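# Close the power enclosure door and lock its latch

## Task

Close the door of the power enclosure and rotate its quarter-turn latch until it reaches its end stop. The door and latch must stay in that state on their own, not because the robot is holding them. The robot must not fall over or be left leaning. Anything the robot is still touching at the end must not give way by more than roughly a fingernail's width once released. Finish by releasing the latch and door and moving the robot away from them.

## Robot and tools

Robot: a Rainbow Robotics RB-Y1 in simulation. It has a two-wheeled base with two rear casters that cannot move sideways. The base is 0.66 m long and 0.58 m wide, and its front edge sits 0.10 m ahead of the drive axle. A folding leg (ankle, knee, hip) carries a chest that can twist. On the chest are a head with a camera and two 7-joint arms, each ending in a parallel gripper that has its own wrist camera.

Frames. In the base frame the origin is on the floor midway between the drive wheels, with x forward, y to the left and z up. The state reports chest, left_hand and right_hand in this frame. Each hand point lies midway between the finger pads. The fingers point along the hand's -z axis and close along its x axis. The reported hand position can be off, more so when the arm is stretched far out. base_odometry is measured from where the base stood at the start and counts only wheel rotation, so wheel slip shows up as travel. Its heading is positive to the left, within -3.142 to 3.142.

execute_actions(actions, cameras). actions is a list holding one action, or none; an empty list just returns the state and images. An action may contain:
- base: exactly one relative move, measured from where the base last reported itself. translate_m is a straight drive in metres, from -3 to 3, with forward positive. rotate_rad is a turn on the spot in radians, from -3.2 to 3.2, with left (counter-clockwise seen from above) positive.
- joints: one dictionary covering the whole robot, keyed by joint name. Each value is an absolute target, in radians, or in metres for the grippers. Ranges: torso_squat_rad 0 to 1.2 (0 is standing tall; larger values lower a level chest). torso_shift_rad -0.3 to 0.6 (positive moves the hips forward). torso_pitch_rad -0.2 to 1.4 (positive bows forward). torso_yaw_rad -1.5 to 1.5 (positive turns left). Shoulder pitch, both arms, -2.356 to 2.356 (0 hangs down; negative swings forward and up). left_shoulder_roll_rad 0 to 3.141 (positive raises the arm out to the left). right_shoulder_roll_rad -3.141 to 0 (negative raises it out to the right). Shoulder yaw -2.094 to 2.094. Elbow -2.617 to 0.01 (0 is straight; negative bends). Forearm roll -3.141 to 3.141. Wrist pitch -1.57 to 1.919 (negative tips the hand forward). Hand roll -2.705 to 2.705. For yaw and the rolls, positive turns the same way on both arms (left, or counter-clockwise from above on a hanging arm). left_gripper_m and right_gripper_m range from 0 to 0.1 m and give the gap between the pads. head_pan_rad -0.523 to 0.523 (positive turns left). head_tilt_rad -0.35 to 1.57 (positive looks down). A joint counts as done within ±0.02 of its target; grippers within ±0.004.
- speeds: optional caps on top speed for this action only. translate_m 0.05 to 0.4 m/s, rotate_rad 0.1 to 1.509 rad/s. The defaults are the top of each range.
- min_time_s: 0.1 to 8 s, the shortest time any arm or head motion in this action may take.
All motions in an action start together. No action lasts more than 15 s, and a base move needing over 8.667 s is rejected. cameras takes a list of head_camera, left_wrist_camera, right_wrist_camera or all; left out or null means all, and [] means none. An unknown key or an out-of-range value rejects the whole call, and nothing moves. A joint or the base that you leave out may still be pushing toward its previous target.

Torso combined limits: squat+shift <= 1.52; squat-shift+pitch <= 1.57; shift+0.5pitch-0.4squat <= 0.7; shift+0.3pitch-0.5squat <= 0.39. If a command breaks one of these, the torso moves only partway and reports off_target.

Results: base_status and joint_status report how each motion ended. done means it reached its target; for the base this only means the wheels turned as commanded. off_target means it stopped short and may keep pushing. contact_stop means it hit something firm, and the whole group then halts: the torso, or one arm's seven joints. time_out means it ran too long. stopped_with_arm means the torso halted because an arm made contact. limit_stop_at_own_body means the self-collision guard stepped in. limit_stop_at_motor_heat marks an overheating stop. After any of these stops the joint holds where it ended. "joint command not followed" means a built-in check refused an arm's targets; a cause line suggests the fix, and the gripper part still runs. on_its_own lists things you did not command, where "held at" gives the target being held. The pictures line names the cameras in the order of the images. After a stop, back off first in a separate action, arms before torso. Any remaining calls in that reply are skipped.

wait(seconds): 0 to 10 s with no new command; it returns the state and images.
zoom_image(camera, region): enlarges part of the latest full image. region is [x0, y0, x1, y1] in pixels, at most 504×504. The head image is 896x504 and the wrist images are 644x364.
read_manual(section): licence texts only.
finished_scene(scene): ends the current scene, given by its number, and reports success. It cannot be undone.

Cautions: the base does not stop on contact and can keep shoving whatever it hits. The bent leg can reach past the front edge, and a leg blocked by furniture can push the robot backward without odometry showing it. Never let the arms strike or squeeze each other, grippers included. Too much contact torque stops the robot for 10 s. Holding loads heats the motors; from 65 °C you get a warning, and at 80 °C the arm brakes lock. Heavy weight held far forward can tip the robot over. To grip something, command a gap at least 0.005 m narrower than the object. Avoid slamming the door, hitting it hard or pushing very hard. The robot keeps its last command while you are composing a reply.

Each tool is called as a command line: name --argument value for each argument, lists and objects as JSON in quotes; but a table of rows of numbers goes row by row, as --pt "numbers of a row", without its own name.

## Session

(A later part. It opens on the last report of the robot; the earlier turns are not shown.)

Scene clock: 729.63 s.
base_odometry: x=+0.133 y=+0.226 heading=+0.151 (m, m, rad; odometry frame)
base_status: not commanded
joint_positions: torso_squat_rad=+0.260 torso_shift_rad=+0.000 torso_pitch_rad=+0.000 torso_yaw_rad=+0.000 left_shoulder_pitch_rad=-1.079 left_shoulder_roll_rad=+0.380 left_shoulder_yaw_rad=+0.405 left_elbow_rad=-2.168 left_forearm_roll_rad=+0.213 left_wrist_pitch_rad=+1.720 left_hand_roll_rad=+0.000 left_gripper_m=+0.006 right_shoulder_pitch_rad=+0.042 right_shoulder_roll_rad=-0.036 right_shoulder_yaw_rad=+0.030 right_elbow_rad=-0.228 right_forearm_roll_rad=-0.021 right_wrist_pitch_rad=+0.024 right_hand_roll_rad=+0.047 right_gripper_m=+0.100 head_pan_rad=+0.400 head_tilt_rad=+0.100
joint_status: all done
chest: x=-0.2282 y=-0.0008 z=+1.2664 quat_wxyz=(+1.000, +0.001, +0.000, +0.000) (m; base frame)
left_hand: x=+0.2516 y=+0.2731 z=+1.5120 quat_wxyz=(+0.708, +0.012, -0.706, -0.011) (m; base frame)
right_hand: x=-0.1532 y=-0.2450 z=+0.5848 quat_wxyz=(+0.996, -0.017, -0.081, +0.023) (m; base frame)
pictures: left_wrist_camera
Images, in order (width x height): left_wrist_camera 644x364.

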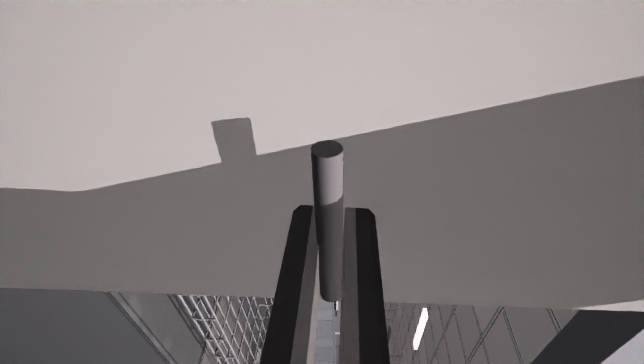

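execute_actions --actions '[{"joints":{"left_gripper_m":0.011,"left_shoulder_pitch_rad":-1.089,"left_shoulder_roll_rad":0.353,"left_shoulder_yaw_rad":0.391,"left_forearm_roll_rad":0.18},"min_time_s":0.8}]' --cameras '["left_wrist_camera"]'

execute_actions --actions '[{"joints":{"left_hand_roll_rad":0.9},"min_time_s":2.0}]' --cameras '["left_wrist_camera","head_camera"]'

Scene clock: 753.47 s.
base_odometry: x=+0.133 y=+0.226 heading=+0.151 (m, m, rad; odometry frame)
base_status: not commanded
joint_positions: torso_squat_rad=+0.260 torso_shift_rad=+0.000 torso_pitch_rad=+0.000 torso_yaw_rad=+0.000 left_shoulder_pitch_rad=-1.089 left_shoulder_roll_rad=+0.353 left_shoulder_yaw_rad=+0.391 left_elbow_rad=-2.168 left_forearm_roll_rad=+0.180 left_wrist_pitch_rad=+1.720 left_hand_roll_rad=+0.000 left_gripper_m=+0.011 right_shoulder_pitch_rad=+0.042 right_shoulder_roll_rad=-0.036 right_shoulder_yaw_rad=+0.030 right_elbow_rad=-0.228 right_forearm_roll_rad=-0.021 right_wrist_pitch_rad=+0.024 right_hand_roll_rad=+0.047 right_gripper_m=+0.100 head_pan_rad=+0.400 head_tilt_rad=+0.100
joint_status: all done
chest: x=-0.2282 y=-0.0008 z=+1.2664 quat_wxyz=(+1.000, +0.001, +0.000, +0.000) (m; base frame)
left_hand: x=+0.2533 y=+0.2655 z=+1.5117 quat_wxyz=(+0.708, +0.011, -0.706, -0.009) (m; base frame)
right_hand: x=-0.1532 y=-0.2450 z=+0.5848 quat_wxyz=(+0.996, -0.017, -0.081, +0.023) (m; base frame)
pictures: left_wrist_camera
Images, in order (width x height): left_wrist_camera 644x364.

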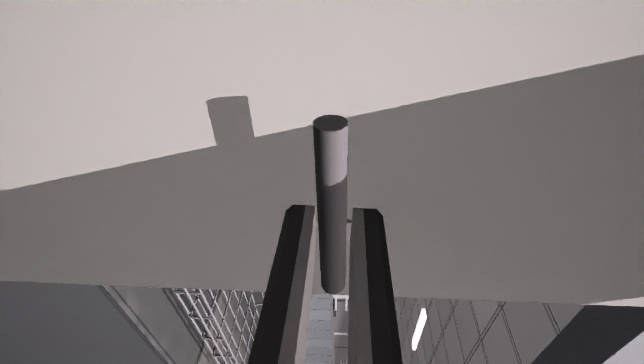

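Scene clock: 755.77 s.
base_odometry: x=+0.133 y=+0.226 heading=+0.151 (m, m, rad; odometry frame)
base_status: not commanded
joint_positions: torso_squat_rad=+0.260 torso_shift_rad=-0.001 torso_pitch_rad=+0.000 torso_yaw_rad=+0.000 left_shoulder_pitch_rad=-1.094 left_shoulder_roll_rad=+0.354 left_shoulder_yaw_rad=+0.391 left_elbow_rad=-2.170 left_forearm_roll_rad=+0.180 left_wrist_pitch_rad=+1.717 left_hand_roll_rad=+0.900 left_gripper_m=+0.015 right_shoulder_pitch_rad=+0.042 right_shoulder_roll_rad=-0.036 right_shoulder_yaw_rad=+0.030 right_elbow_rad=-0.228 right_forearm_roll_rad=-0.021 right_wrist_pitch_rad=+0.024 right_hand_roll_rad=+0.047 right_gripper_m=+0.100 head_pan_rad=+0.400 head_tilt_rad=+0.100
joint_status: all done
chest: x=-0.2286 y=-0.0011 z=+1.2664 quat_wxyz=(+1.000, +0.001, +0.000, +0.000) (m; base frame)
left_hand: x=+0.2516 y=+0.2644 z=+1.5154 quat_wxyz=(+0.639, -0.298, -0.643, +0.298) (m; base frame)
right_hand: x=-0.1531 y=-0.2449 z=+0.5847 quat_wxyz=(+0.996, -0.017, -0.082, +0.023) (m; base frame)
pictures: head_camera, left_wrist_camera
Images, in order (width x height): head_camera 896x504, left_wrist_camera 644x364.

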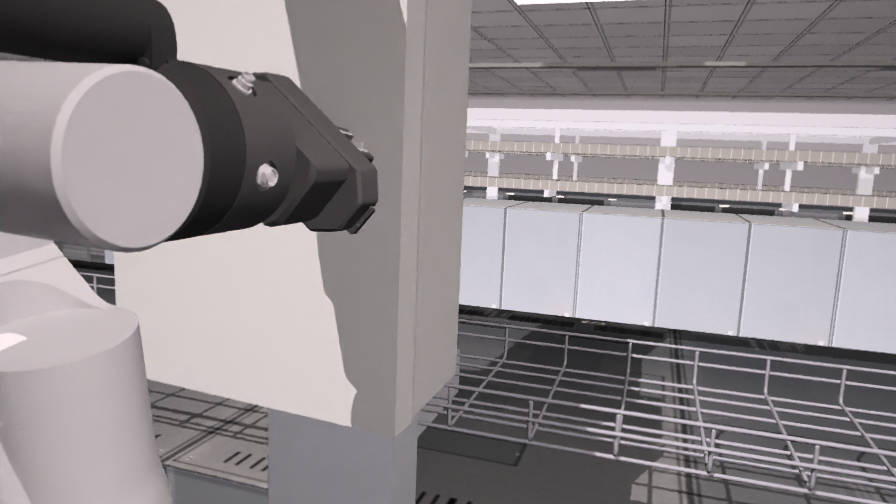

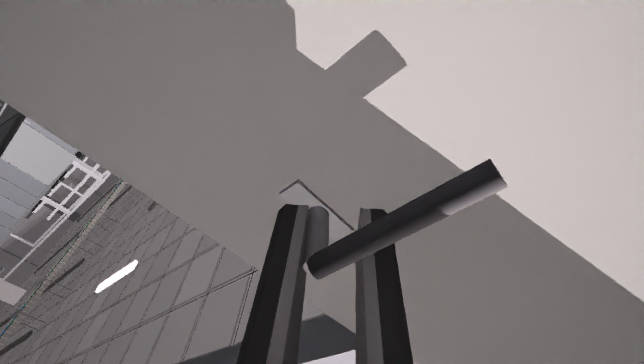

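execute_actions --actions '[{"joints":{"left_hand_roll_rad":0.0,"left_gripper_m":0.011},"min_time_s":1.0}]' --cameras '[]'

execute_actions --actions '[{"joints":{"left_hand_roll_rad":-0.8},"min_time_s":2.0}]' --cameras '["left_wrist_camera","head_camera"]'

Scene clock: 769.27 s.
base_odometry: x=+0.133 y=+0.226 heading=+0.151 (m, m, rad; odometry frame)
base_status: not commanded
joint_positions: torso_squat_rad=+0.260 torso_shift_rad=-0.001 torso_pitch_rad=+0.000 torso_yaw_rad=+0.000 left_shoulder_pitch_rad=-1.089 left_shoulder_roll_rad=+0.353 left_shoulder_yaw_rad=+0.391 left_elbow_rad=-2.168 left_forearm_roll_rad=+0.180 left_wrist_pitch_rad=+1.720 left_hand_roll_rad=+0.000 left_gripper_m=+0.011 right_shoulder_pitch_rad=+0.042 right_shoulder_roll_rad=-0.036 right_shoulder_yaw_rad=+0.030 right_elbow_rad=-0.228 right_forearm_roll_rad=-0.021 right_wrist_pitch_rad=+0.024 right_hand_roll_rad=+0.047 right_gripper_m=+0.100 head_pan_rad=+0.400 head_tilt_rad=+0.100
joint_status: all done
chest: x=-0.2283 y=-0.0009 z=+1.2664 quat_wxyz=(+1.000, +0.001, +0.000, +0.000) (m; base frame)
left_hand: x=+0.2531 y=+0.2651 z=+1.5119 quat_wxyz=(+0.708, +0.011, -0.706, -0.009) (m; base frame)
right_hand: x=-0.1532 y=-0.2450 z=+0.5848 quat_wxyz=(+0.996, -0.017, -0.082, +0.023) (m; base frame)
pictures: none
No camera images: the call's "cameras" was empty. Leave "cameras" out to get every camera's image.

Scene clock: 771.57 s.
base_odometry: x=+0.133 y=+0.226 heading=+0.151 (m, m, rad; odometry frame)
base_status: not commanded
joint_positions: torso_squat_rad=+0.260 torso_shift_rad=+0.000 torso_pitch_rad=+0.001 torso_yaw_rad=+0.000 left_shoulder_pitch_rad=-1.086 left_shoulder_roll_rad=+0.350 left_shoulder_yaw_rad=+0.390 left_elbow_rad=-2.167 left_forearm_roll_rad=+0.181 left_wrist_pitch_rad=+1.722 left_hand_roll_rad=-0.800 left_gripper_m=+0.015 right_shoulder_pitch_rad=+0.042 right_shoulder_roll_rad=-0.036 right_shoulder_yaw_rad=+0.030 right_elbow_rad=-0.228 right_forearm_roll_rad=-0.021 right_wrist_pitch_rad=+0.024 right_hand_roll_rad=+0.047 right_gripper_m=+0.100 head_pan_rad=+0.400 head_tilt_rad=+0.100
joint_status: all done
chest: x=-0.2279 y=-0.0009 z=+1.2664 quat_wxyz=(+1.000, +0.001, +0.001, +0.000) (m; base frame)
left_hand: x=+0.2548 y=+0.2641 z=+1.5088 quat_wxyz=(+0.651, +0.283, -0.644, -0.286) (m; base frame)
right_hand: x=-0.1534 y=-0.2451 z=+0.5847 quat_wxyz=(+0.996, -0.017, -0.081, +0.023) (m; base frame)
pictures: head_camera, left_wrist_camera
Images, in order (width x height): head_camera 896x504, left_wrist_camera 644x364.

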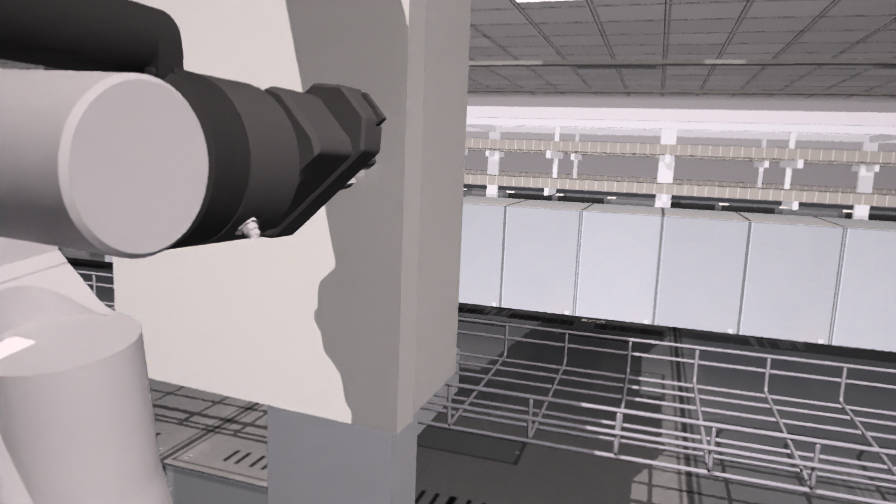

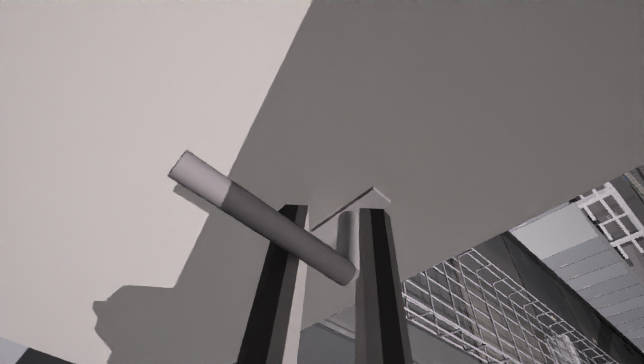

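execute_actions --actions '[{"joints":{"left_hand_roll_rad":0.0,"left_gripper_m":0.011},"min_time_s":1.0}]' --cameras '["head_camera"]'

execute_actions --actions '[{"base":{"translate_m":0.015},"speeds":{"translate_m":0.05}}]' --cameras '["left_wrist_camera","head_camera"]'

Scene clock: 788.07 s.
base_odometry: x=+0.133 y=+0.226 heading=+0.151 (m, m, rad; odometry frame)
base_status: not commanded
joint_positions: torso_squat_rad=+0.260 torso_shift_rad=+0.000 torso_pitch_rad=+0.001 torso_yaw_rad=+0.000 left_shoulder_pitch_rad=-1.089 left_shoulder_roll_rad=+0.353 left_shoulder_yaw_rad=+0.391 left_elbow_rad=-2.168 left_forearm_roll_rad=+0.180 left_wrist_pitch_rad=+1.720 left_hand_roll_rad=+0.000 left_gripper_m=+0.011 right_shoulder_pitch_rad=+0.042 right_shoulder_roll_rad=-0.036 right_shoulder_yaw_rad=+0.030 right_elbow_rad=-0.228 right_forearm_roll_rad=-0.021 right_wrist_pitch_rad=+0.024 right_hand_roll_rad=+0.047 right_gripper_m=+0.100 head_pan_rad=+0.400 head_tilt_rad=+0.100
joint_status: all done
chest: x=-0.2280 y=-0.0008 z=+1.2664 quat_wxyz=(+1.000, +0.001, +0.000, +0.000) (m; base frame)
left_hand: x=+0.2538 y=+0.2651 z=+1.5112 quat_wxyz=(+0.709, +0.011, -0.705, -0.009) (m; base frame)
right_hand: x=-0.1533 y=-0.2450 z=+0.5848 quat_wxyz=(+0.996, -0.017, -0.081, +0.023) (m; base frame)
pictures: head_camera
Images, in order (width x height): head_camera 896x504.

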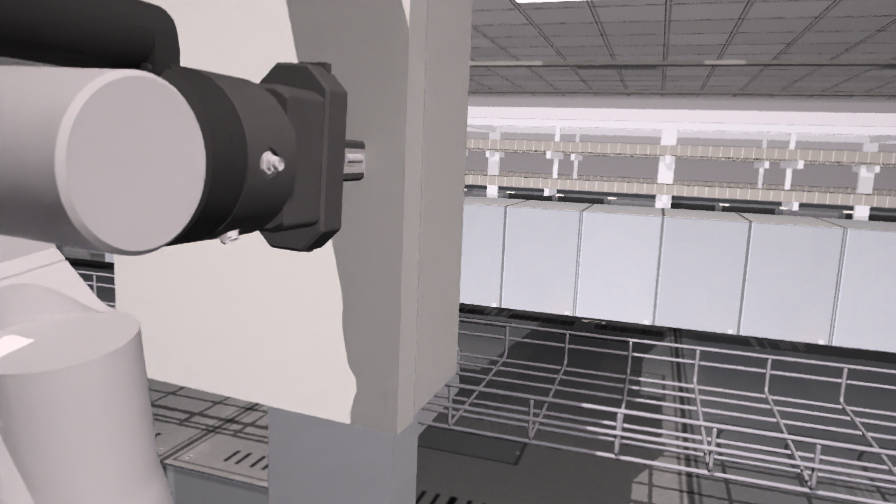

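Scene clock: 789.17 s.
base_odometry: x=+0.148 y=+0.228 heading=+0.151 (m, m, rad; odometry frame)
base_status: done
joint_positions: torso_squat_rad=+0.260 torso_shift_rad=+0.000 torso_pitch_rad=+0.001 torso_yaw_rad=+0.000 left_shoulder_pitch_rad=-1.089 left_shoulder_roll_rad=+0.353 left_shoulder_yaw_rad=+0.391 left_elbow_rad=-2.168 left_forearm_roll_rad=+0.180 left_wrist_pitch_rad=+1.720 left_hand_roll_rad=+0.000 left_gripper_m=+0.011 right_shoulder_pitch_rad=+0.042 right_shoulder_roll_rad=-0.036 right_shoulder_yaw_rad=+0.030 right_elbow_rad=-0.228 right_forearm_roll_rad=-0.021 right_wrist_pitch_rad=+0.024 right_hand_roll_rad=+0.047 right_gripper_m=+0.100 head_pan_rad=+0.400 head_tilt_rad=+0.100
joint_status: not commanded
chest: x=-0.2281 y=-0.0008 z=+1.2664 quat_wxyz=(+1.000, +0.001, +0.000, +0.000) (m; base frame)
left_hand: x=+0.2535 y=+0.2651 z=+1.5115 quat_wxyz=(+0.709, +0.011, -0.706, -0.009) (m; base frame)
right_hand: x=-0.1533 y=-0.2450 z=+0.5848 quat_wxyz=(+0.996, -0.017, -0.081, +0.023) (m; base frame)
pictures: head_camera, left_wrist_camera
Images, in order (width x height): head_camera 896x504, left_wrist_camera 644x364.

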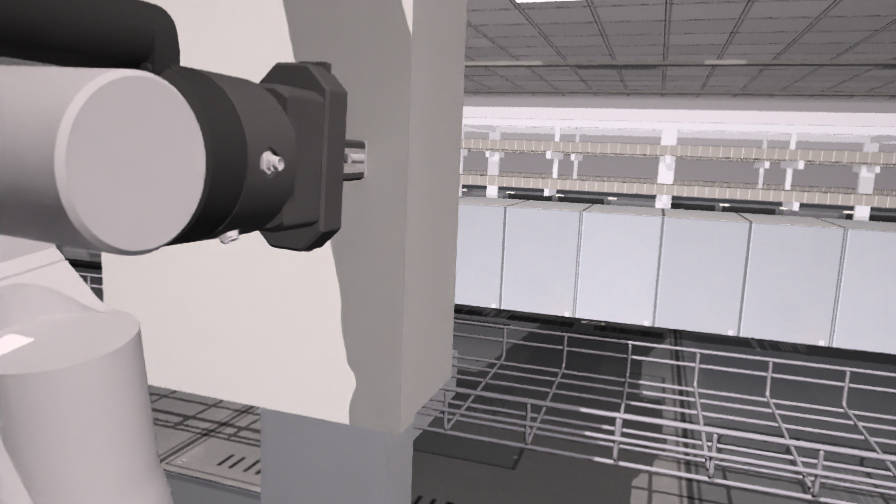

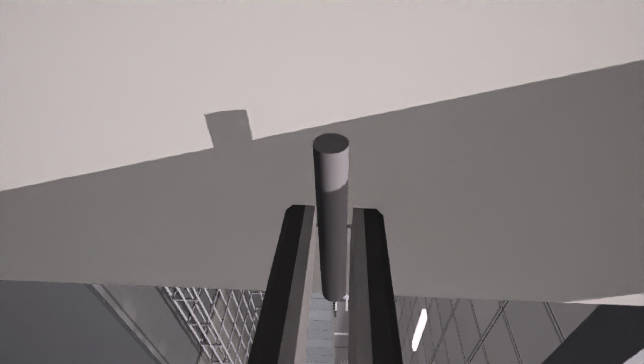

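execute_actions --actions '[{"joints":{"left_hand_roll_rad":0.6},"min_time_s":1.5}]' --cameras '["left_wrist_camera","head_camera"]'

Scene clock: 796.87 s.
base_odometry: x=+0.148 y=+0.228 heading=+0.151 (m, m, rad; odometry frame)
base_status: not commanded
joint_positions: torso_squat_rad=+0.260 torso_shift_rad=+0.000 torso_pitch_rad=+0.000 torso_yaw_rad=+0.000 left_shoulder_pitch_rad=-1.091 left_shoulder_roll_rad=+0.353 left_shoulder_yaw_rad=+0.391 left_elbow_rad=-2.169 left_forearm_roll_rad=+0.180 left_wrist_pitch_rad=+1.719 left_hand_roll_rad=+0.600 left_gripper_m=+0.013 right_shoulder_pitch_rad=+0.042 right_shoulder_roll_rad=-0.036 right_shoulder_yaw_rad=+0.030 right_elbow_rad=-0.228 right_forearm_roll_rad=-0.021 right_wrist_pitch_rad=+0.024 right_hand_roll_rad=+0.047 right_gripper_m=+0.100 head_pan_rad=+0.400 head_tilt_rad=+0.100
joint_status: all done
chest: x=-0.2282 y=-0.0010 z=+1.2664 quat_wxyz=(+1.000, +0.001, +0.000, +0.000) (m; base frame)
left_hand: x=+0.2529 y=+0.2645 z=+1.5131 quat_wxyz=(+0.678, -0.199, -0.679, +0.200) (m; base frame)
right_hand: x=-0.1532 y=-0.2450 z=+0.5847 quat_wxyz=(+0.996, -0.017, -0.081, +0.023) (m; base frame)
pictures: head_camera, left_wrist_camera
Images, in order (width x height): head_camera 896x504, left_wrist_camera 644x364.

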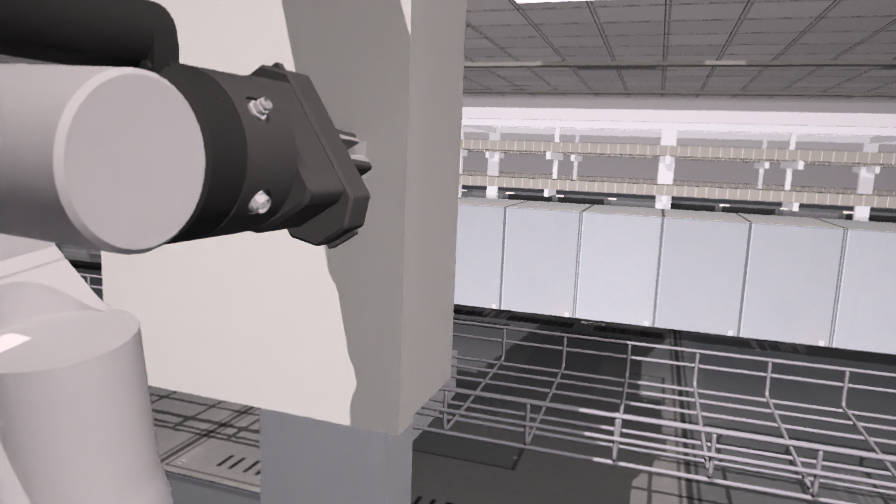

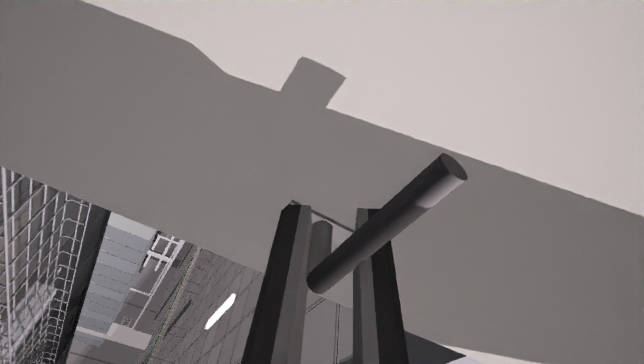

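Positive is blocked. Try negative.

execute_actions --actions '[{"joints":{"left_hand_roll_rad":-0.6},"min_time_s":2.5}]' --cameras '["left_wrist_camera","head_camera"]'

Scene clock: 802.97 s.
base_odometry: x=+0.148 y=+0.228 heading=+0.151 (m, m, rad; odometry frame)
base_status: not commanded
joint_positions: torso_squat_rad=+0.260 torso_shift_rad=+0.000 torso_pitch_rad=+0.001 torso_yaw_rad=+0.000 left_shoulder_pitch_rad=-1.088 left_shoulder_roll_rad=+0.351 left_shoulder_yaw_rad=+0.390 left_elbow_rad=-2.168 left_forearm_roll_rad=+0.181 left_wrist_pitch_rad=+1.721 left_hand_roll_rad=-0.600 left_gripper_m=+0.014 right_shoulder_pitch_rad=+0.042 right_shoulder_roll_rad=-0.036 right_shoulder_yaw_rad=+0.030 right_elbow_rad=-0.228 right_forearm_roll_rad=-0.021 right_wrist_pitch_rad=+0.024 right_hand_roll_rad=+0.047 right_gripper_m=+0.100 head_pan_rad=+0.400 head_tilt_rad=+0.100
joint_status: all done
chest: x=-0.2282 y=-0.0009 z=+1.2664 quat_wxyz=(+1.000, +0.001, +0.000, +0.000) (m; base frame)
left_hand: x=+0.2538 y=+0.2644 z=+1.5106 quat_wxyz=(+0.675, +0.218, -0.670, -0.219) (m; base frame)
right_hand: x=-0.1533 y=-0.2450 z=+0.5848 quat_wxyz=(+0.996, -0.017, -0.081, +0.023) (m; base frame)
pictures: head_camera, left_wrist_camera
Images, in order (width x height): head_camera 896x504, left_wrist_camera 644x364.

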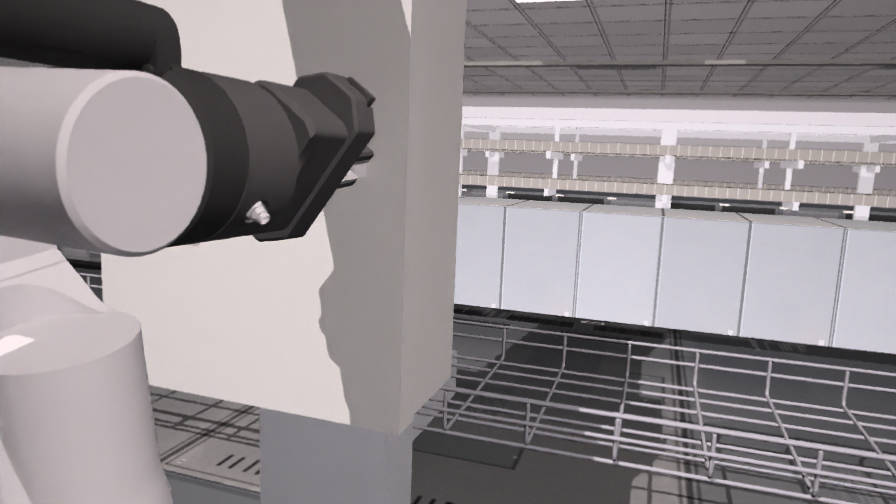

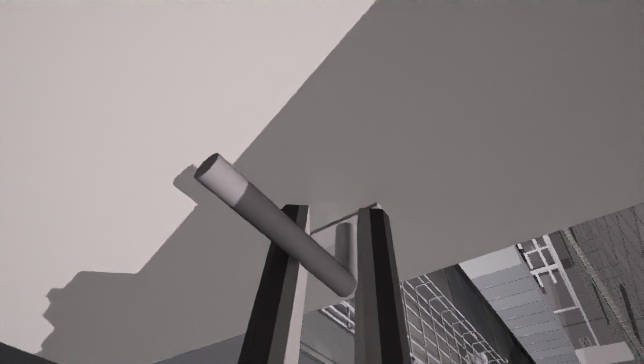

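execute_actions --actions '[{"joints":{"left_hand_roll_rad":0.0},"min_time_s":0.8}]' --cameras '[]'

execute_actions --actions '[{"joints":{"left_gripper_m":0.0}}]' --cameras '[]'

execute_actions --actions '[{"joints":{"left_hand_roll_rad":-0.5},"min_time_s":2.0}]' --cameras '["left_wrist_camera","head_camera"]'

Scene clock: 828.73 s.
base_odometry: x=+0.148 y=+0.228 heading=+0.151 (m, m, rad; odometry frame)
base_status: not commanded
joint_positions: torso_squat_rad=+0.260 torso_shift_rad=+0.000 torso_pitch_rad=+0.001 torso_yaw_rad=+0.000 left_shoulder_pitch_rad=-1.089 left_shoulder_roll_rad=+0.353 left_shoulder_yaw_rad=+0.391 left_elbow_rad=-2.168 left_forearm_roll_rad=+0.180 left_wrist_pitch_rad=+1.720 left_hand_roll_rad=+0.000 left_gripper_m=+0.011 right_shoulder_pitch_rad=+0.042 right_shoulder_roll_rad=-0.036 right_shoulder_yaw_rad=+0.030 right_elbow_rad=-0.228 right_forearm_roll_rad=-0.021 right_wrist_pitch_rad=+0.024 right_hand_roll_rad=+0.047 right_gripper_m=+0.100 head_pan_rad=+0.400 head_tilt_rad=+0.100
joint_status: all done
chest: x=-0.2282 y=-0.0008 z=+1.2664 quat_wxyz=(+1.000, +0.001, +0.000, +0.000) (m; base frame)
left_hand: x=+0.2536 y=+0.2651 z=+1.5114 quat_wxyz=(+0.709, +0.011, -0.705, -0.009) (m; base frame)
right_hand: x=-0.1533 y=-0.2450 z=+0.5848 quat_wxyz=(+0.996, -0.017, -0.081, +0.023) (m; base frame)
pictures: none
No camera images: the call's "cameras" was empty. Leave "cameras" out to get every camera's image.

Scene clock: 829.30 s.
base_odometry: x=+0.148 y=+0.228 heading=+0.151 (m, m, rad; odometry frame)
base_status: not commanded
joint_positions: torso_squat_rad=+0.260 torso_shift_rad=+0.000 torso_pitch_rad=+0.000 torso_yaw_rad=+0.000 left_shoulder_pitch_rad=-1.090 left_shoulder_roll_rad=+0.353 left_shoulder_yaw_rad=+0.391 left_elbow_rad=-2.168 left_forearm_roll_rad=+0.180 left_wrist_pitch_rad=+1.720 left_hand_roll_rad=+0.000 left_gripper_m=+0.006 right_shoulder_pitch_rad=+0.042 right_shoulder_roll_rad=-0.036 right_shoulder_yaw_rad=+0.030 right_elbow_rad=-0.228 right_forearm_roll_rad=-0.021 right_wrist_pitch_rad=+0.024 right_hand_roll_rad=+0.047 right_gripper_m=+0.100 head_pan_rad=+0.400 head_tilt_rad=+0.100
joint_status: left_gripper_m off_target (ended at +0.006, target +0.000)
chest: x=-0.2282 y=-0.0008 z=+1.2664 quat_wxyz=(+1.000, +0.001, +0.000, +0.000) (m; base frame)
left_hand: x=+0.2533 y=+0.2651 z=+1.5120 quat_wxyz=(+0.708, +0.011, -0.706, -0.009) (m; base frame)
right_hand: x=-0.1533 y=-0.2450 z=+0.5848 quat_wxyz=(+0.996, -0.017, -0.081, +0.023) (m; base frame)
pictures: none
No camera images: the call's "cameras" was empty. Leave "cameras" out to get every camera's image.

Scene clock: 831.60 s.
base_odometry: x=+0.148 y=+0.228 heading=+0.151 (m, m, rad; odometry frame)
base_status: not commanded
joint_positions: torso_squat_rad=+0.260 torso_shift_rad=+0.000 torso_pitch_rad=+0.000 torso_yaw_rad=+0.000 left_shoulder_pitch_rad=-1.089 left_shoulder_roll_rad=+0.352 left_shoulder_yaw_rad=+0.390 left_elbow_rad=-2.168 left_forearm_roll_rad=+0.181 left_wrist_pitch_rad=+1.721 left_hand_roll_rad=-0.500 left_gripper_m=+0.012 right_shoulder_pitch_rad=+0.042 right_shoulder_roll_rad=-0.036 right_shoulder_yaw_rad=+0.030 right_elbow_rad=-0.228 right_forearm_roll_rad=-0.021 right_wrist_pitch_rad=+0.024 right_hand_roll_rad=+0.047 right_gripper_m=+0.100 head_pan_rad=+0.400 head_tilt_rad=+0.100
joint_status: all done
chest: x=-0.2282 y=-0.0009 z=+1.2664 quat_wxyz=(+1.000, +0.001, +0.000, +0.000) (m; base frame)
left_hand: x=+0.2536 y=+0.2642 z=+1.5111 quat_wxyz=(+0.685, +0.184, -0.681, -0.185) (m; base frame)
right_hand: x=-0.1533 y=-0.2451 z=+0.5847 quat_wxyz=(+0.996, -0.017, -0.081, +0.023) (m; base frame)
pictures: head_camera, left_wrist_camera
Images, in order (width x height): head_camera 896x504, left_wrist_camera 644x364.

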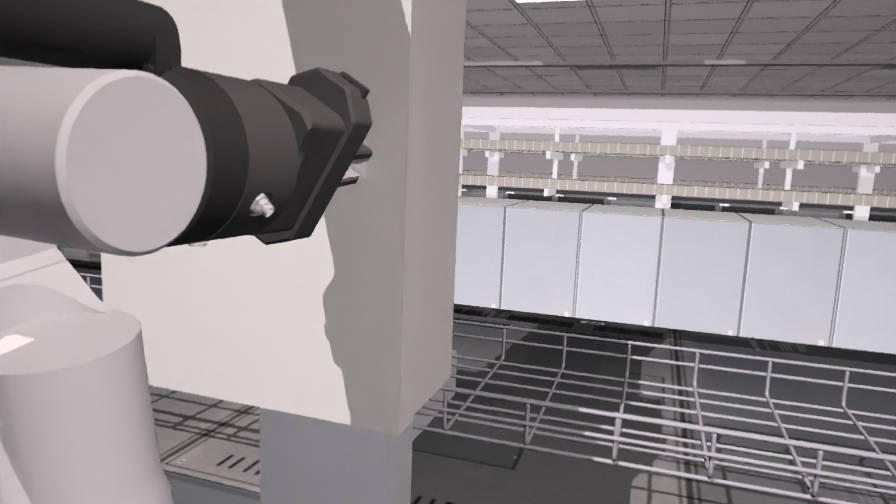

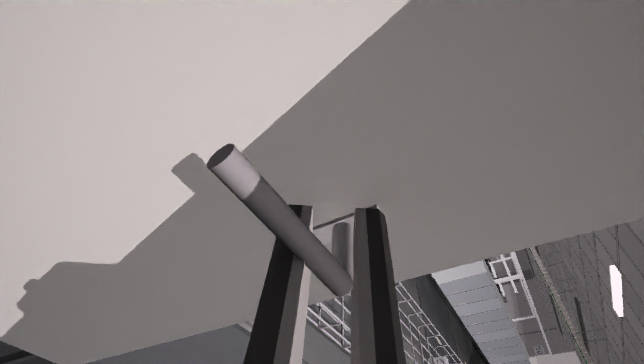

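execute_actions --actions '[{"joints":{"left_hand_roll_rad":0.0,"left_gripper_m":0.03},"min_time_s":0.8}]' --cameras '[]'

execute_actions --actions '[{"base":{"translate_m":-0.05},"speeds":{"translate_m":0.1}}]' --cameras '["left_wrist_camera"]'

execute_actions --actions '[{"joints":{"left_gripper_m":0.0,"left_shoulder_pitch_rad":-1.126,"left_shoulder_roll_rad":0.475,"left_shoulder_yaw_rad":0.431,"left_elbow_rad":-2.087,"left_forearm_roll_rad":0.29,"left_wrist_pitch_rad":1.714},"min_time_s":0.8}]' --cameras '["left_wrist_camera","head_camera"]'

Scene clock: 881.07 s.
base_odometry: x=+0.148 y=+0.228 heading=+0.151 (m, m, rad; odometry frame)
base_status: not commanded
joint_positions: torso_squat_rad=+0.260 torso_shift_rad=+0.000 torso_pitch_rad=+0.000 torso_yaw_rad=+0.000 left_shoulder_pitch_rad=-1.089 left_shoulder_roll_rad=+0.353 left_shoulder_yaw_rad=+0.391 left_elbow_rad=-2.168 left_forearm_roll_rad=+0.180 left_wrist_pitch_rad=+1.720 left_hand_roll_rad=+0.000 left_gripper_m=+0.030 right_shoulder_pitch_rad=+0.042 right_shoulder_roll_rad=-0.036 right_shoulder_yaw_rad=+0.030 right_elbow_rad=-0.228 right_forearm_roll_rad=-0.021 right_wrist_pitch_rad=+0.024 right_hand_roll_rad=+0.047 right_gripper_m=+0.100 head_pan_rad=+0.400 head_tilt_rad=+0.100
joint_status: all done
chest: x=-0.2282 y=-0.0008 z=+1.2664 quat_wxyz=(+1.000, +0.001, +0.000, +0.000) (m; base frame)
left_hand: x=+0.2535 y=+0.2652 z=+1.5114 quat_wxyz=(+0.709, +0.011, -0.705, -0.009) (m; base frame)
right_hand: x=-0.1533 y=-0.2450 z=+0.5848 quat_wxyz=(+0.996, -0.017, -0.081, +0.023) (m; base frame)
pictures: none
No camera images: the call's "cameras" was empty. Leave "cameras" out to get every camera's image.

Scene clock: 882.10 s.
base_odometry: x=+0.098 y=+0.220 heading=+0.151 (m, m, rad; odometry frame)
base_status: done
joint_positions: torso_squat_rad=+0.260 torso_shift_rad=-0.001 torso_pitch_rad=+0.000 torso_yaw_rad=+0.000 left_shoulder_pitch_rad=-1.089 left_shoulder_roll_rad=+0.353 left_shoulder_yaw_rad=+0.391 left_elbow_rad=-2.168 left_forearm_roll_rad=+0.180 left_wrist_pitch_rad=+1.720 left_hand_roll_rad=+0.000 left_gripper_m=+0.030 right_shoulder_pitch_rad=+0.042 right_shoulder_roll_rad=-0.036 right_shoulder_yaw_rad=+0.030 right_elbow_rad=-0.228 right_forearm_roll_rad=-0.021 right_wrist_pitch_rad=+0.024 right_hand_roll_rad=+0.047 right_gripper_m=+0.100 head_pan_rad=+0.400 head_tilt_rad=+0.100
joint_status: not commanded
chest: x=-0.2283 y=-0.0008 z=+1.2664 quat_wxyz=(+1.000, +0.001, +0.000, +0.000) (m; base frame)
left_hand: x=+0.2533 y=+0.2652 z=+1.5116 quat_wxyz=(+0.708, +0.011, -0.706, -0.009) (m; base frame)
right_hand: x=-0.1533 y=-0.2450 z=+0.5848 quat_wxyz=(+0.996, -0.017, -0.081, +0.023) (m; base frame)
pictures: left_wrist_camera
Images, in order (width x height): left_wrist_camera 644x364.

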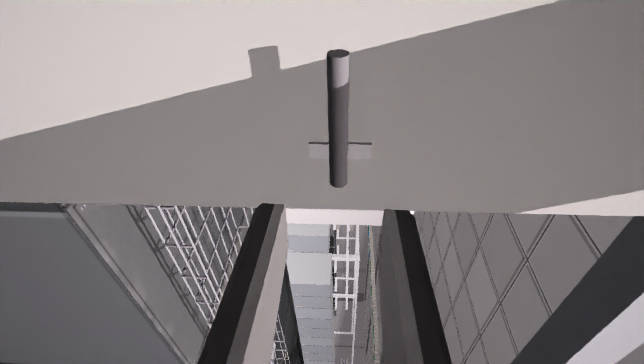

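Scene clock: 883.20 s.
base_odometry: x=+0.098 y=+0.220 heading=+0.151 (m, m, rad; odometry frame)
base_status: not commanded
joint_positions: torso_squat_rad=+0.260 torso_shift_rad=-0.001 torso_pitch_rad=+0.000 torso_yaw_rad=+0.000 left_shoulder_pitch_rad=-1.126 left_shoulder_roll_rad=+0.475 left_shoulder_yaw_rad=+0.431 left_elbow_rad=-2.087 left_forearm_roll_rad=+0.290 left_wrist_pitch_rad=+1.714 left_hand_roll_rad=+0.000 left_gripper_m=+0.000 right_shoulder_pitch_rad=+0.042 right_shoulder_roll_rad=-0.036 right_shoulder_yaw_rad=+0.030 right_elbow_rad=-0.228 right_forearm_roll_rad=-0.021 right_wrist_pitch_rad=+0.024 right_hand_roll_rad=+0.047 right_gripper_m=+0.100 head_pan_rad=+0.400 head_tilt_rad=+0.100
joint_status: all done
chest: x=-0.2282 y=-0.0008 z=+1.2664 quat_wxyz=(+1.000, +0.001, +0.000, +0.000) (m; base frame)
left_hand: x=+0.2531 y=+0.2926 z=+1.5344 quat_wxyz=(+0.707, +0.015, -0.707, -0.016) (m; base frame)
right_hand: x=-0.1533 y=-0.2450 z=+0.5848 quat_wxyz=(+0.996, -0.017, -0.081, +0.023) (m; base frame)
pictures: head_camera, left_wrist_camera
Images, in order (width x height): head_camera 896x504, left_wrist_camera 644x364.

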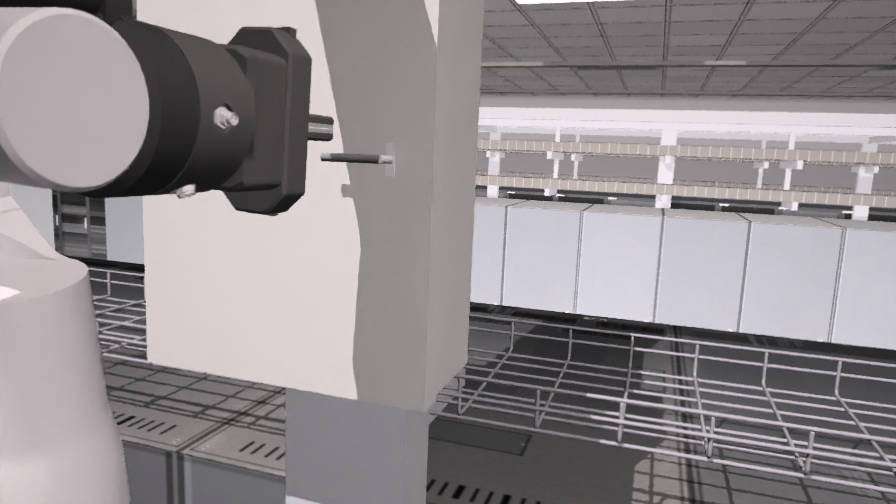

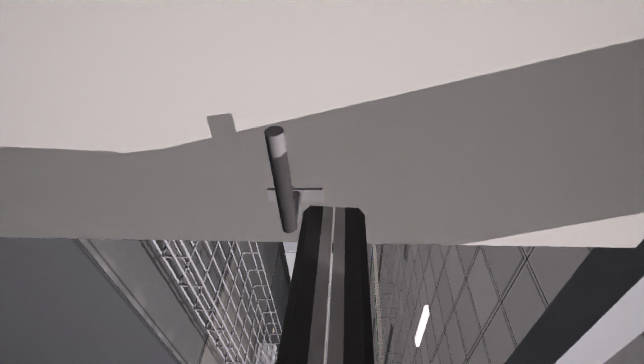

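execute_actions --actions '[{"base":{"translate_m":0.047},"speeds":{"translate_m":0.07}}]' --cameras '["left_wrist_camera","head_camera"]'

Scene clock: 890.67 s.
base_odometry: x=+0.145 y=+0.227 heading=+0.151 (m, m, rad; odometry frame)
base_status: done
joint_positions: torso_squat_rad=+0.260 torso_shift_rad=+0.000 torso_pitch_rad=+0.001 torso_yaw_rad=+0.000 left_shoulder_pitch_rad=-1.126 left_shoulder_roll_rad=+0.475 left_shoulder_yaw_rad=+0.431 left_elbow_rad=-2.087 left_forearm_roll_rad=+0.290 left_wrist_pitch_rad=+1.714 left_hand_roll_rad=+0.000 left_gripper_m=+0.000 right_shoulder_pitch_rad=+0.042 right_shoulder_roll_rad=-0.036 right_shoulder_yaw_rad=+0.030 right_elbow_rad=-0.228 right_forearm_roll_rad=-0.021 right_wrist_pitch_rad=+0.024 right_hand_roll_rad=+0.047 right_gripper_m=+0.100 head_pan_rad=+0.400 head_tilt_rad=+0.100
joint_status: not commanded
chest: x=-0.2281 y=-0.0008 z=+1.2664 quat_wxyz=(+1.000, +0.001, +0.000, +0.000) (m; base frame)
left_hand: x=+0.2533 y=+0.2926 z=+1.5344 quat_wxyz=(+0.707, +0.015, -0.707, -0.016) (m; base frame)
right_hand: x=-0.1533 y=-0.2450 z=+0.5848 quat_wxyz=(+0.996, -0.017, -0.081, +0.023) (m; base frame)
pictures: head_camera, left_wrist_camera
Images, in order (width x height): head_camera 896x504, left_wrist_camera 644x364.

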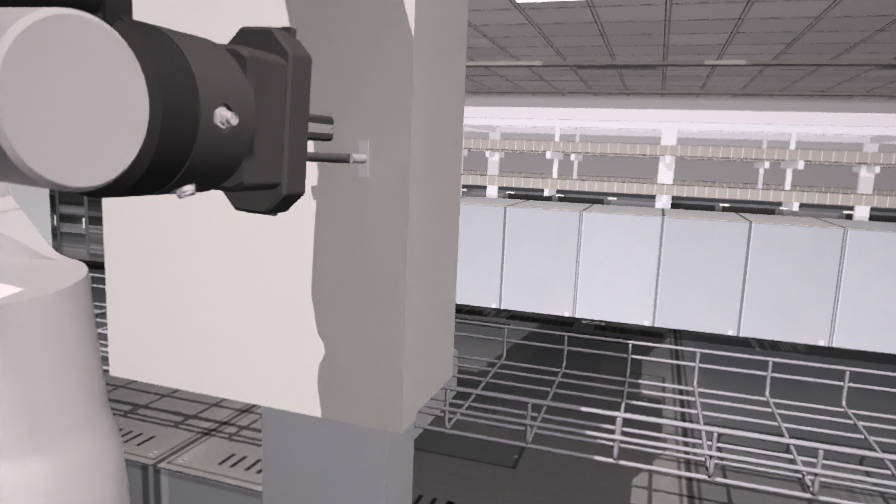

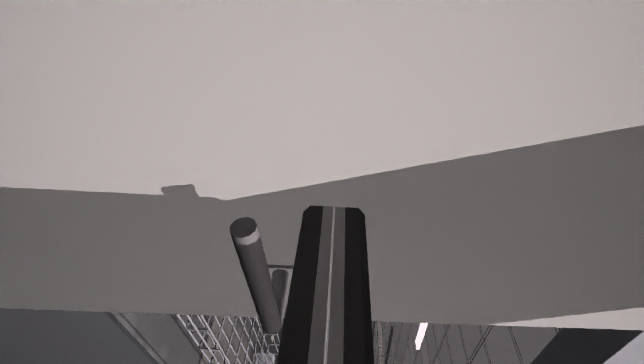

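execute_actions --actions '[{"joints":{"left_shoulder_pitch_rad":-1.024,"left_shoulder_roll_rad":0.428,"left_shoulder_yaw_rad":0.442,"left_elbow_rad":-2.162,"left_forearm_roll_rad":0.289,"left_wrist_pitch_rad":1.68},"min_time_s":2.0}]' --cameras '["left_wrist_camera","head_camera"]'

Scene clock: 904.80 s.
base_odometry: x=+0.145 y=+0.227 heading=+0.151 (m, m, rad; odometry frame)
base_status: not commanded
joint_positions: torso_squat_rad=+0.260 torso_shift_rad=-0.001 torso_pitch_rad=+0.000 torso_yaw_rad=+0.000 left_shoulder_pitch_rad=-1.072 left_shoulder_roll_rad=+0.453 left_shoulder_yaw_rad=+0.440 left_elbow_rad=-2.139 left_forearm_roll_rad=+0.289 left_wrist_pitch_rad=+1.686 left_hand_roll_rad=+0.000 left_gripper_m=+0.000 right_shoulder_pitch_rad=+0.042 right_shoulder_roll_rad=-0.036 right_shoulder_yaw_rad=+0.030 right_elbow_rad=-0.228 right_forearm_roll_rad=-0.021 right_wrist_pitch_rad=+0.024 right_hand_roll_rad=+0.047 right_gripper_m=+0.100 head_pan_rad=+0.400 head_tilt_rad=+0.100
joint_status: left_shoulder_pitch_rad contact_stop (moved +0.054 of +0.102); left_shoulder_roll_rad contact_stop_at_left_shoulder_pitch_rad (moved -0.022 of -0.047); left_elbow_rad contact_stop_at_left_shoulder_pitch_rad (moved -0.052 of -0.075); the others done
on_its_own: left_shoulder_pitch_rad is held at -1.071, not at your -1.024, since a contact_stop; left_shoulder_roll_rad is held at +0.452, not at your +0.428, since a contact_stop; left_elbow_rad is held at -2.138, not at your -2.162, since a contact_stop
chest: x=-0.2284 y=-0.0008 z=+1.2664 quat_wxyz=(+1.000, +0.001, +0.000, +0.000) (m; base frame)
left_hand: x=+0.2497 y=+0.2936 z=+1.5244 quat_wxyz=(+0.699, +0.015, -0.715, -0.013) (m; base frame)
right_hand: x=-0.1532 y=-0.2450 z=+0.5848 quat_wxyz=(+0.996, -0.017, -0.082, +0.023) (m; base frame)
pictures: head_camera, left_wrist_camera
Images, in order (width x height): head_camera 896x504, left_wrist_camera 644x364.

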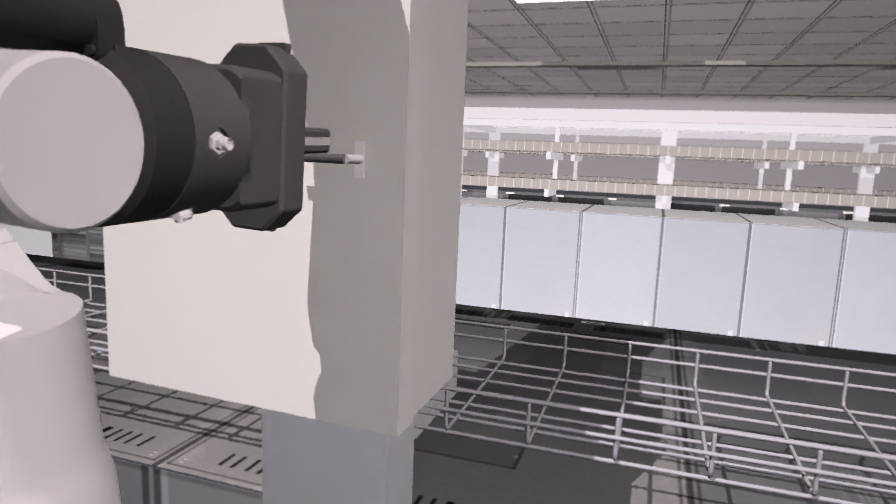

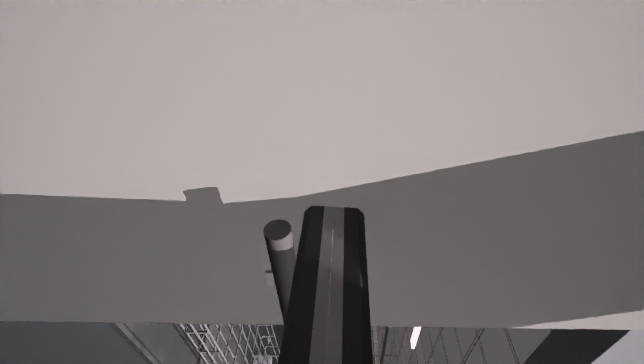

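execute_actions --actions '[{"joints":{"left_shoulder_pitch_rad":-1.126,"left_shoulder_roll_rad":0.475,"left_shoulder_yaw_rad":0.431,"left_elbow_rad":-2.087,"left_forearm_roll_rad":0.29,"left_wrist_pitch_rad":1.714,"left_hand_roll_rad":0},"min_time_s":1}]'

Scene clock: 936.73 s.
base_odometry: x=+0.145 y=+0.227 heading=+0.151 (m, m, rad; odometry frame)
base_status: not commanded
joint_positions: torso_squat_rad=+0.260 torso_shift_rad=-0.001 torso_pitch_rad=+0.000 torso_yaw_rad=+0.000 left_shoulder_pitch_rad=-1.126 left_shoulder_roll_rad=+0.475 left_shoulder_yaw_rad=+0.431 left_elbow_rad=-2.087 left_forearm_roll_rad=+0.290 left_wrist_pitch_rad=+1.714 left_hand_roll_rad=+0.000 left_gripper_m=+0.000 right_shoulder_pitch_rad=+0.042 right_shoulder_roll_rad=-0.036 right_shoulder_yaw_rad=+0.030 right_elbow_rad=-0.228 right_forearm_roll_rad=-0.021 right_wrist_pitch_rad=+0.024 right_hand_roll_rad=+0.047 right_gripper_m=+0.100 head_pan_rad=+0.400 head_tilt_rad=+0.100
joint_status: all done
chest: x=-0.2283 y=-0.0008 z=+1.2664 quat_wxyz=(+1.000, +0.001, +0.000, +0.000) (m; base frame)
left_hand: x=+0.2529 y=+0.2927 z=+1.5346 quat_wxyz=(+0.707, +0.015, -0.707, -0.015) (m; base frame)
right_hand: x=-0.1532 y=-0.2450 z=+0.5848 quat_wxyz=(+0.996, -0.017, -0.082, +0.023) (m; base frame)
pictures: head_camera, left_wrist_camera, right_wrist_camera
Images, in order (width x height): head_camera 896x504, left_wrist_camera 644x364, right_wrist_camera 644x364.

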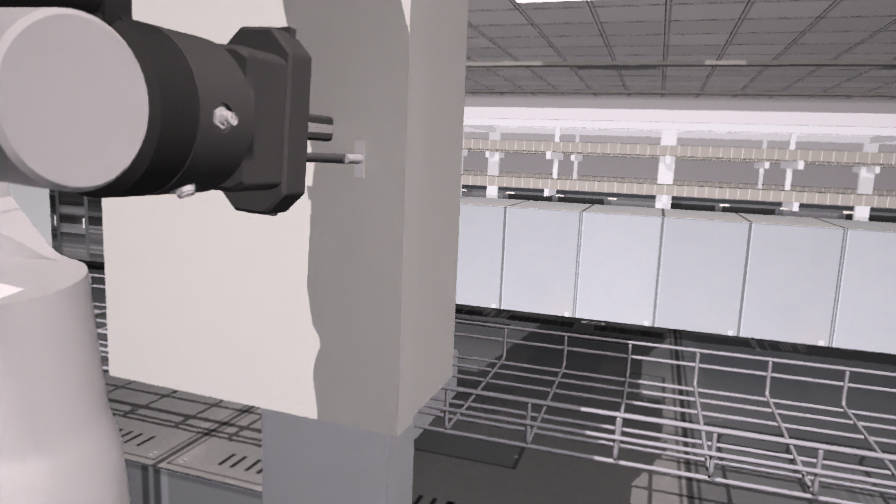

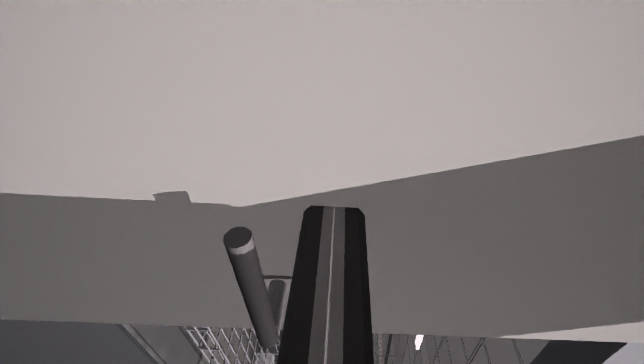

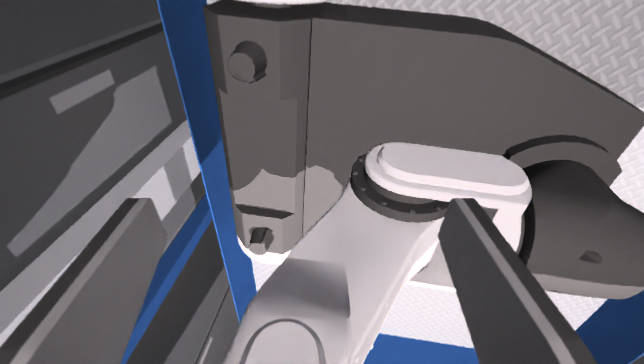

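execute_actions --actions '[{"base":{"translate_m":-0.05},"speeds":{"translate_m":0.08}}]' --cameras '[]'

execute_actions --actions '[{"joints":{"torso_squat_rad":0.342,"left_shoulder_pitch_rad":-1.024,"left_shoulder_roll_rad":0.428,"left_shoulder_yaw_rad":0.442,"left_elbow_rad":-2.162,"left_forearm_roll_rad":0.289,"left_wrist_pitch_rad":1.68},"min_time_s":1}]' --cameras '["head_camera","left_wrist_camera"]'

Scene clock: 967.30 s.
base_odometry: x=+0.095 y=+0.220 heading=+0.150 (m, m, rad; odometry frame)
base_status: done
joint_positions: torso_squat_rad=+0.260 torso_shift_rad=+0.000 torso_pitch_rad=+0.000 torso_yaw_rad=+0.000 left_shoulder_pitch_rad=-1.126 left_shoulder_roll_rad=+0.475 left_shoulder_yaw_rad=+0.431 left_elbow_rad=-2.087 left_forearm_roll_rad=+0.290 left_wrist_pitch_rad=+1.714 left_hand_roll_rad=+0.000 left_gripper_m=+0.000 right_shoulder_pitch_rad=+0.042 right_shoulder_roll_rad=-0.036 right_shoulder_yaw_rad=+0.030 right_elbow_rad=-0.228 right_forearm_roll_rad=-0.021 right_wrist_pitch_rad=+0.024 right_hand_roll_rad=+0.047 right_gripper_m=+0.100 head_pan_rad=+0.400 head_tilt_rad=+0.100
joint_status: not commanded
chest: x=-0.2282 y=-0.0008 z=+1.2664 quat_wxyz=(+1.000, +0.001, +0.000, +0.000) (m; base frame)
left_hand: x=+0.2531 y=+0.2927 z=+1.5345 quat_wxyz=(+0.707, +0.015, -0.707, -0.015) (m; base frame)
right_hand: x=-0.1533 y=-0.2450 z=+0.5848 quat_wxyz=(+0.996, -0.017, -0.081, +0.023) (m; base frame)
pictures: none
No camera images: the call's "cameras" was empty. Leave "cameras" out to get every camera's image.

Scene clock: 968.60 s.
base_odometry: x=+0.095 y=+0.220 heading=+0.150 (m, m, rad; odometry frame)
base_status: not commanded
joint_positions: torso_squat_rad=+0.342 torso_shift_rad=+0.000 torso_pitch_rad=+0.000 torso_yaw_rad=+0.000 left_shoulder_pitch_rad=-1.024 left_shoulder_roll_rad=+0.428 left_shoulder_yaw_rad=+0.442 left_elbow_rad=-2.162 left_forearm_roll_rad=+0.289 left_wrist_pitch_rad=+1.680 left_hand_roll_rad=+0.000 left_gripper_m=+0.000 right_shoulder_pitch_rad=+0.042 right_shoulder_roll_rad=-0.036 right_shoulder_yaw_rad=+0.030 right_elbow_rad=-0.228 right_forearm_roll_rad=-0.021 right_wrist_pitch_rad=+0.024 right_hand_roll_rad=+0.047 right_gripper_m=+0.100 head_pan_rad=+0.400 head_tilt_rad=+0.100
joint_status: all done
chest: x=-0.2282 y=-0.0008 z=+1.2494 quat_wxyz=(+1.000, +0.001, +0.000, +0.000) (m; base frame)
left_hand: x=+0.2531 y=+0.2929 z=+1.4879 quat_wxyz=(+0.707, +0.012, -0.707, -0.012) (m; base frame)
right_hand: x=-0.1533 y=-0.2450 z=+0.5678 quat_wxyz=(+0.996, -0.017, -0.081, +0.023) (m; base frame)
pictures: head_camera, left_wrist_camera
Images, in order (width x height): head_camera 896x504, left_wrist_camera 644x364.

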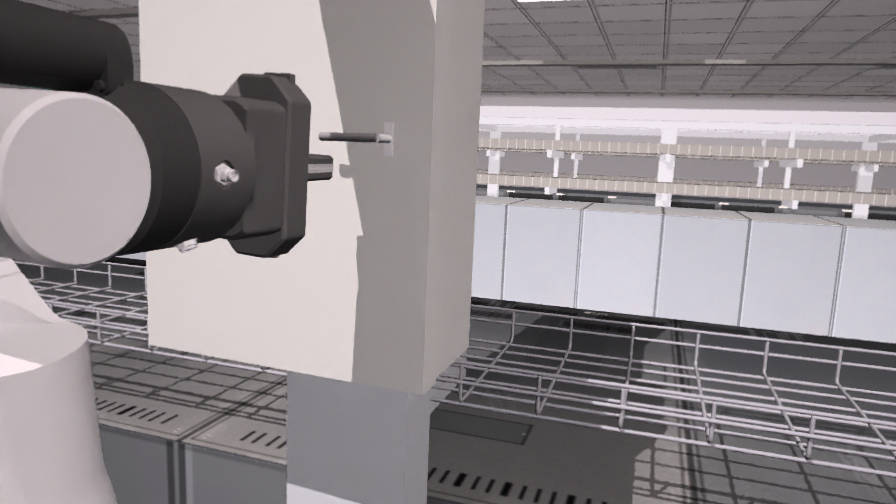

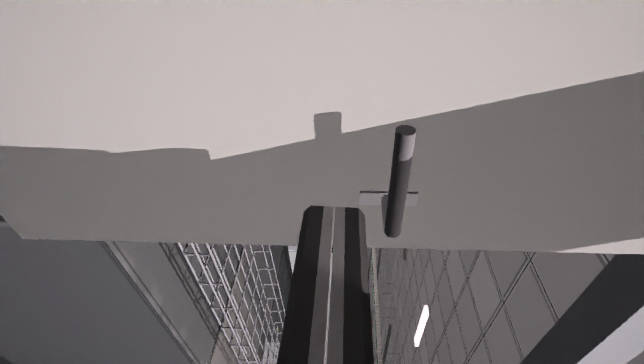

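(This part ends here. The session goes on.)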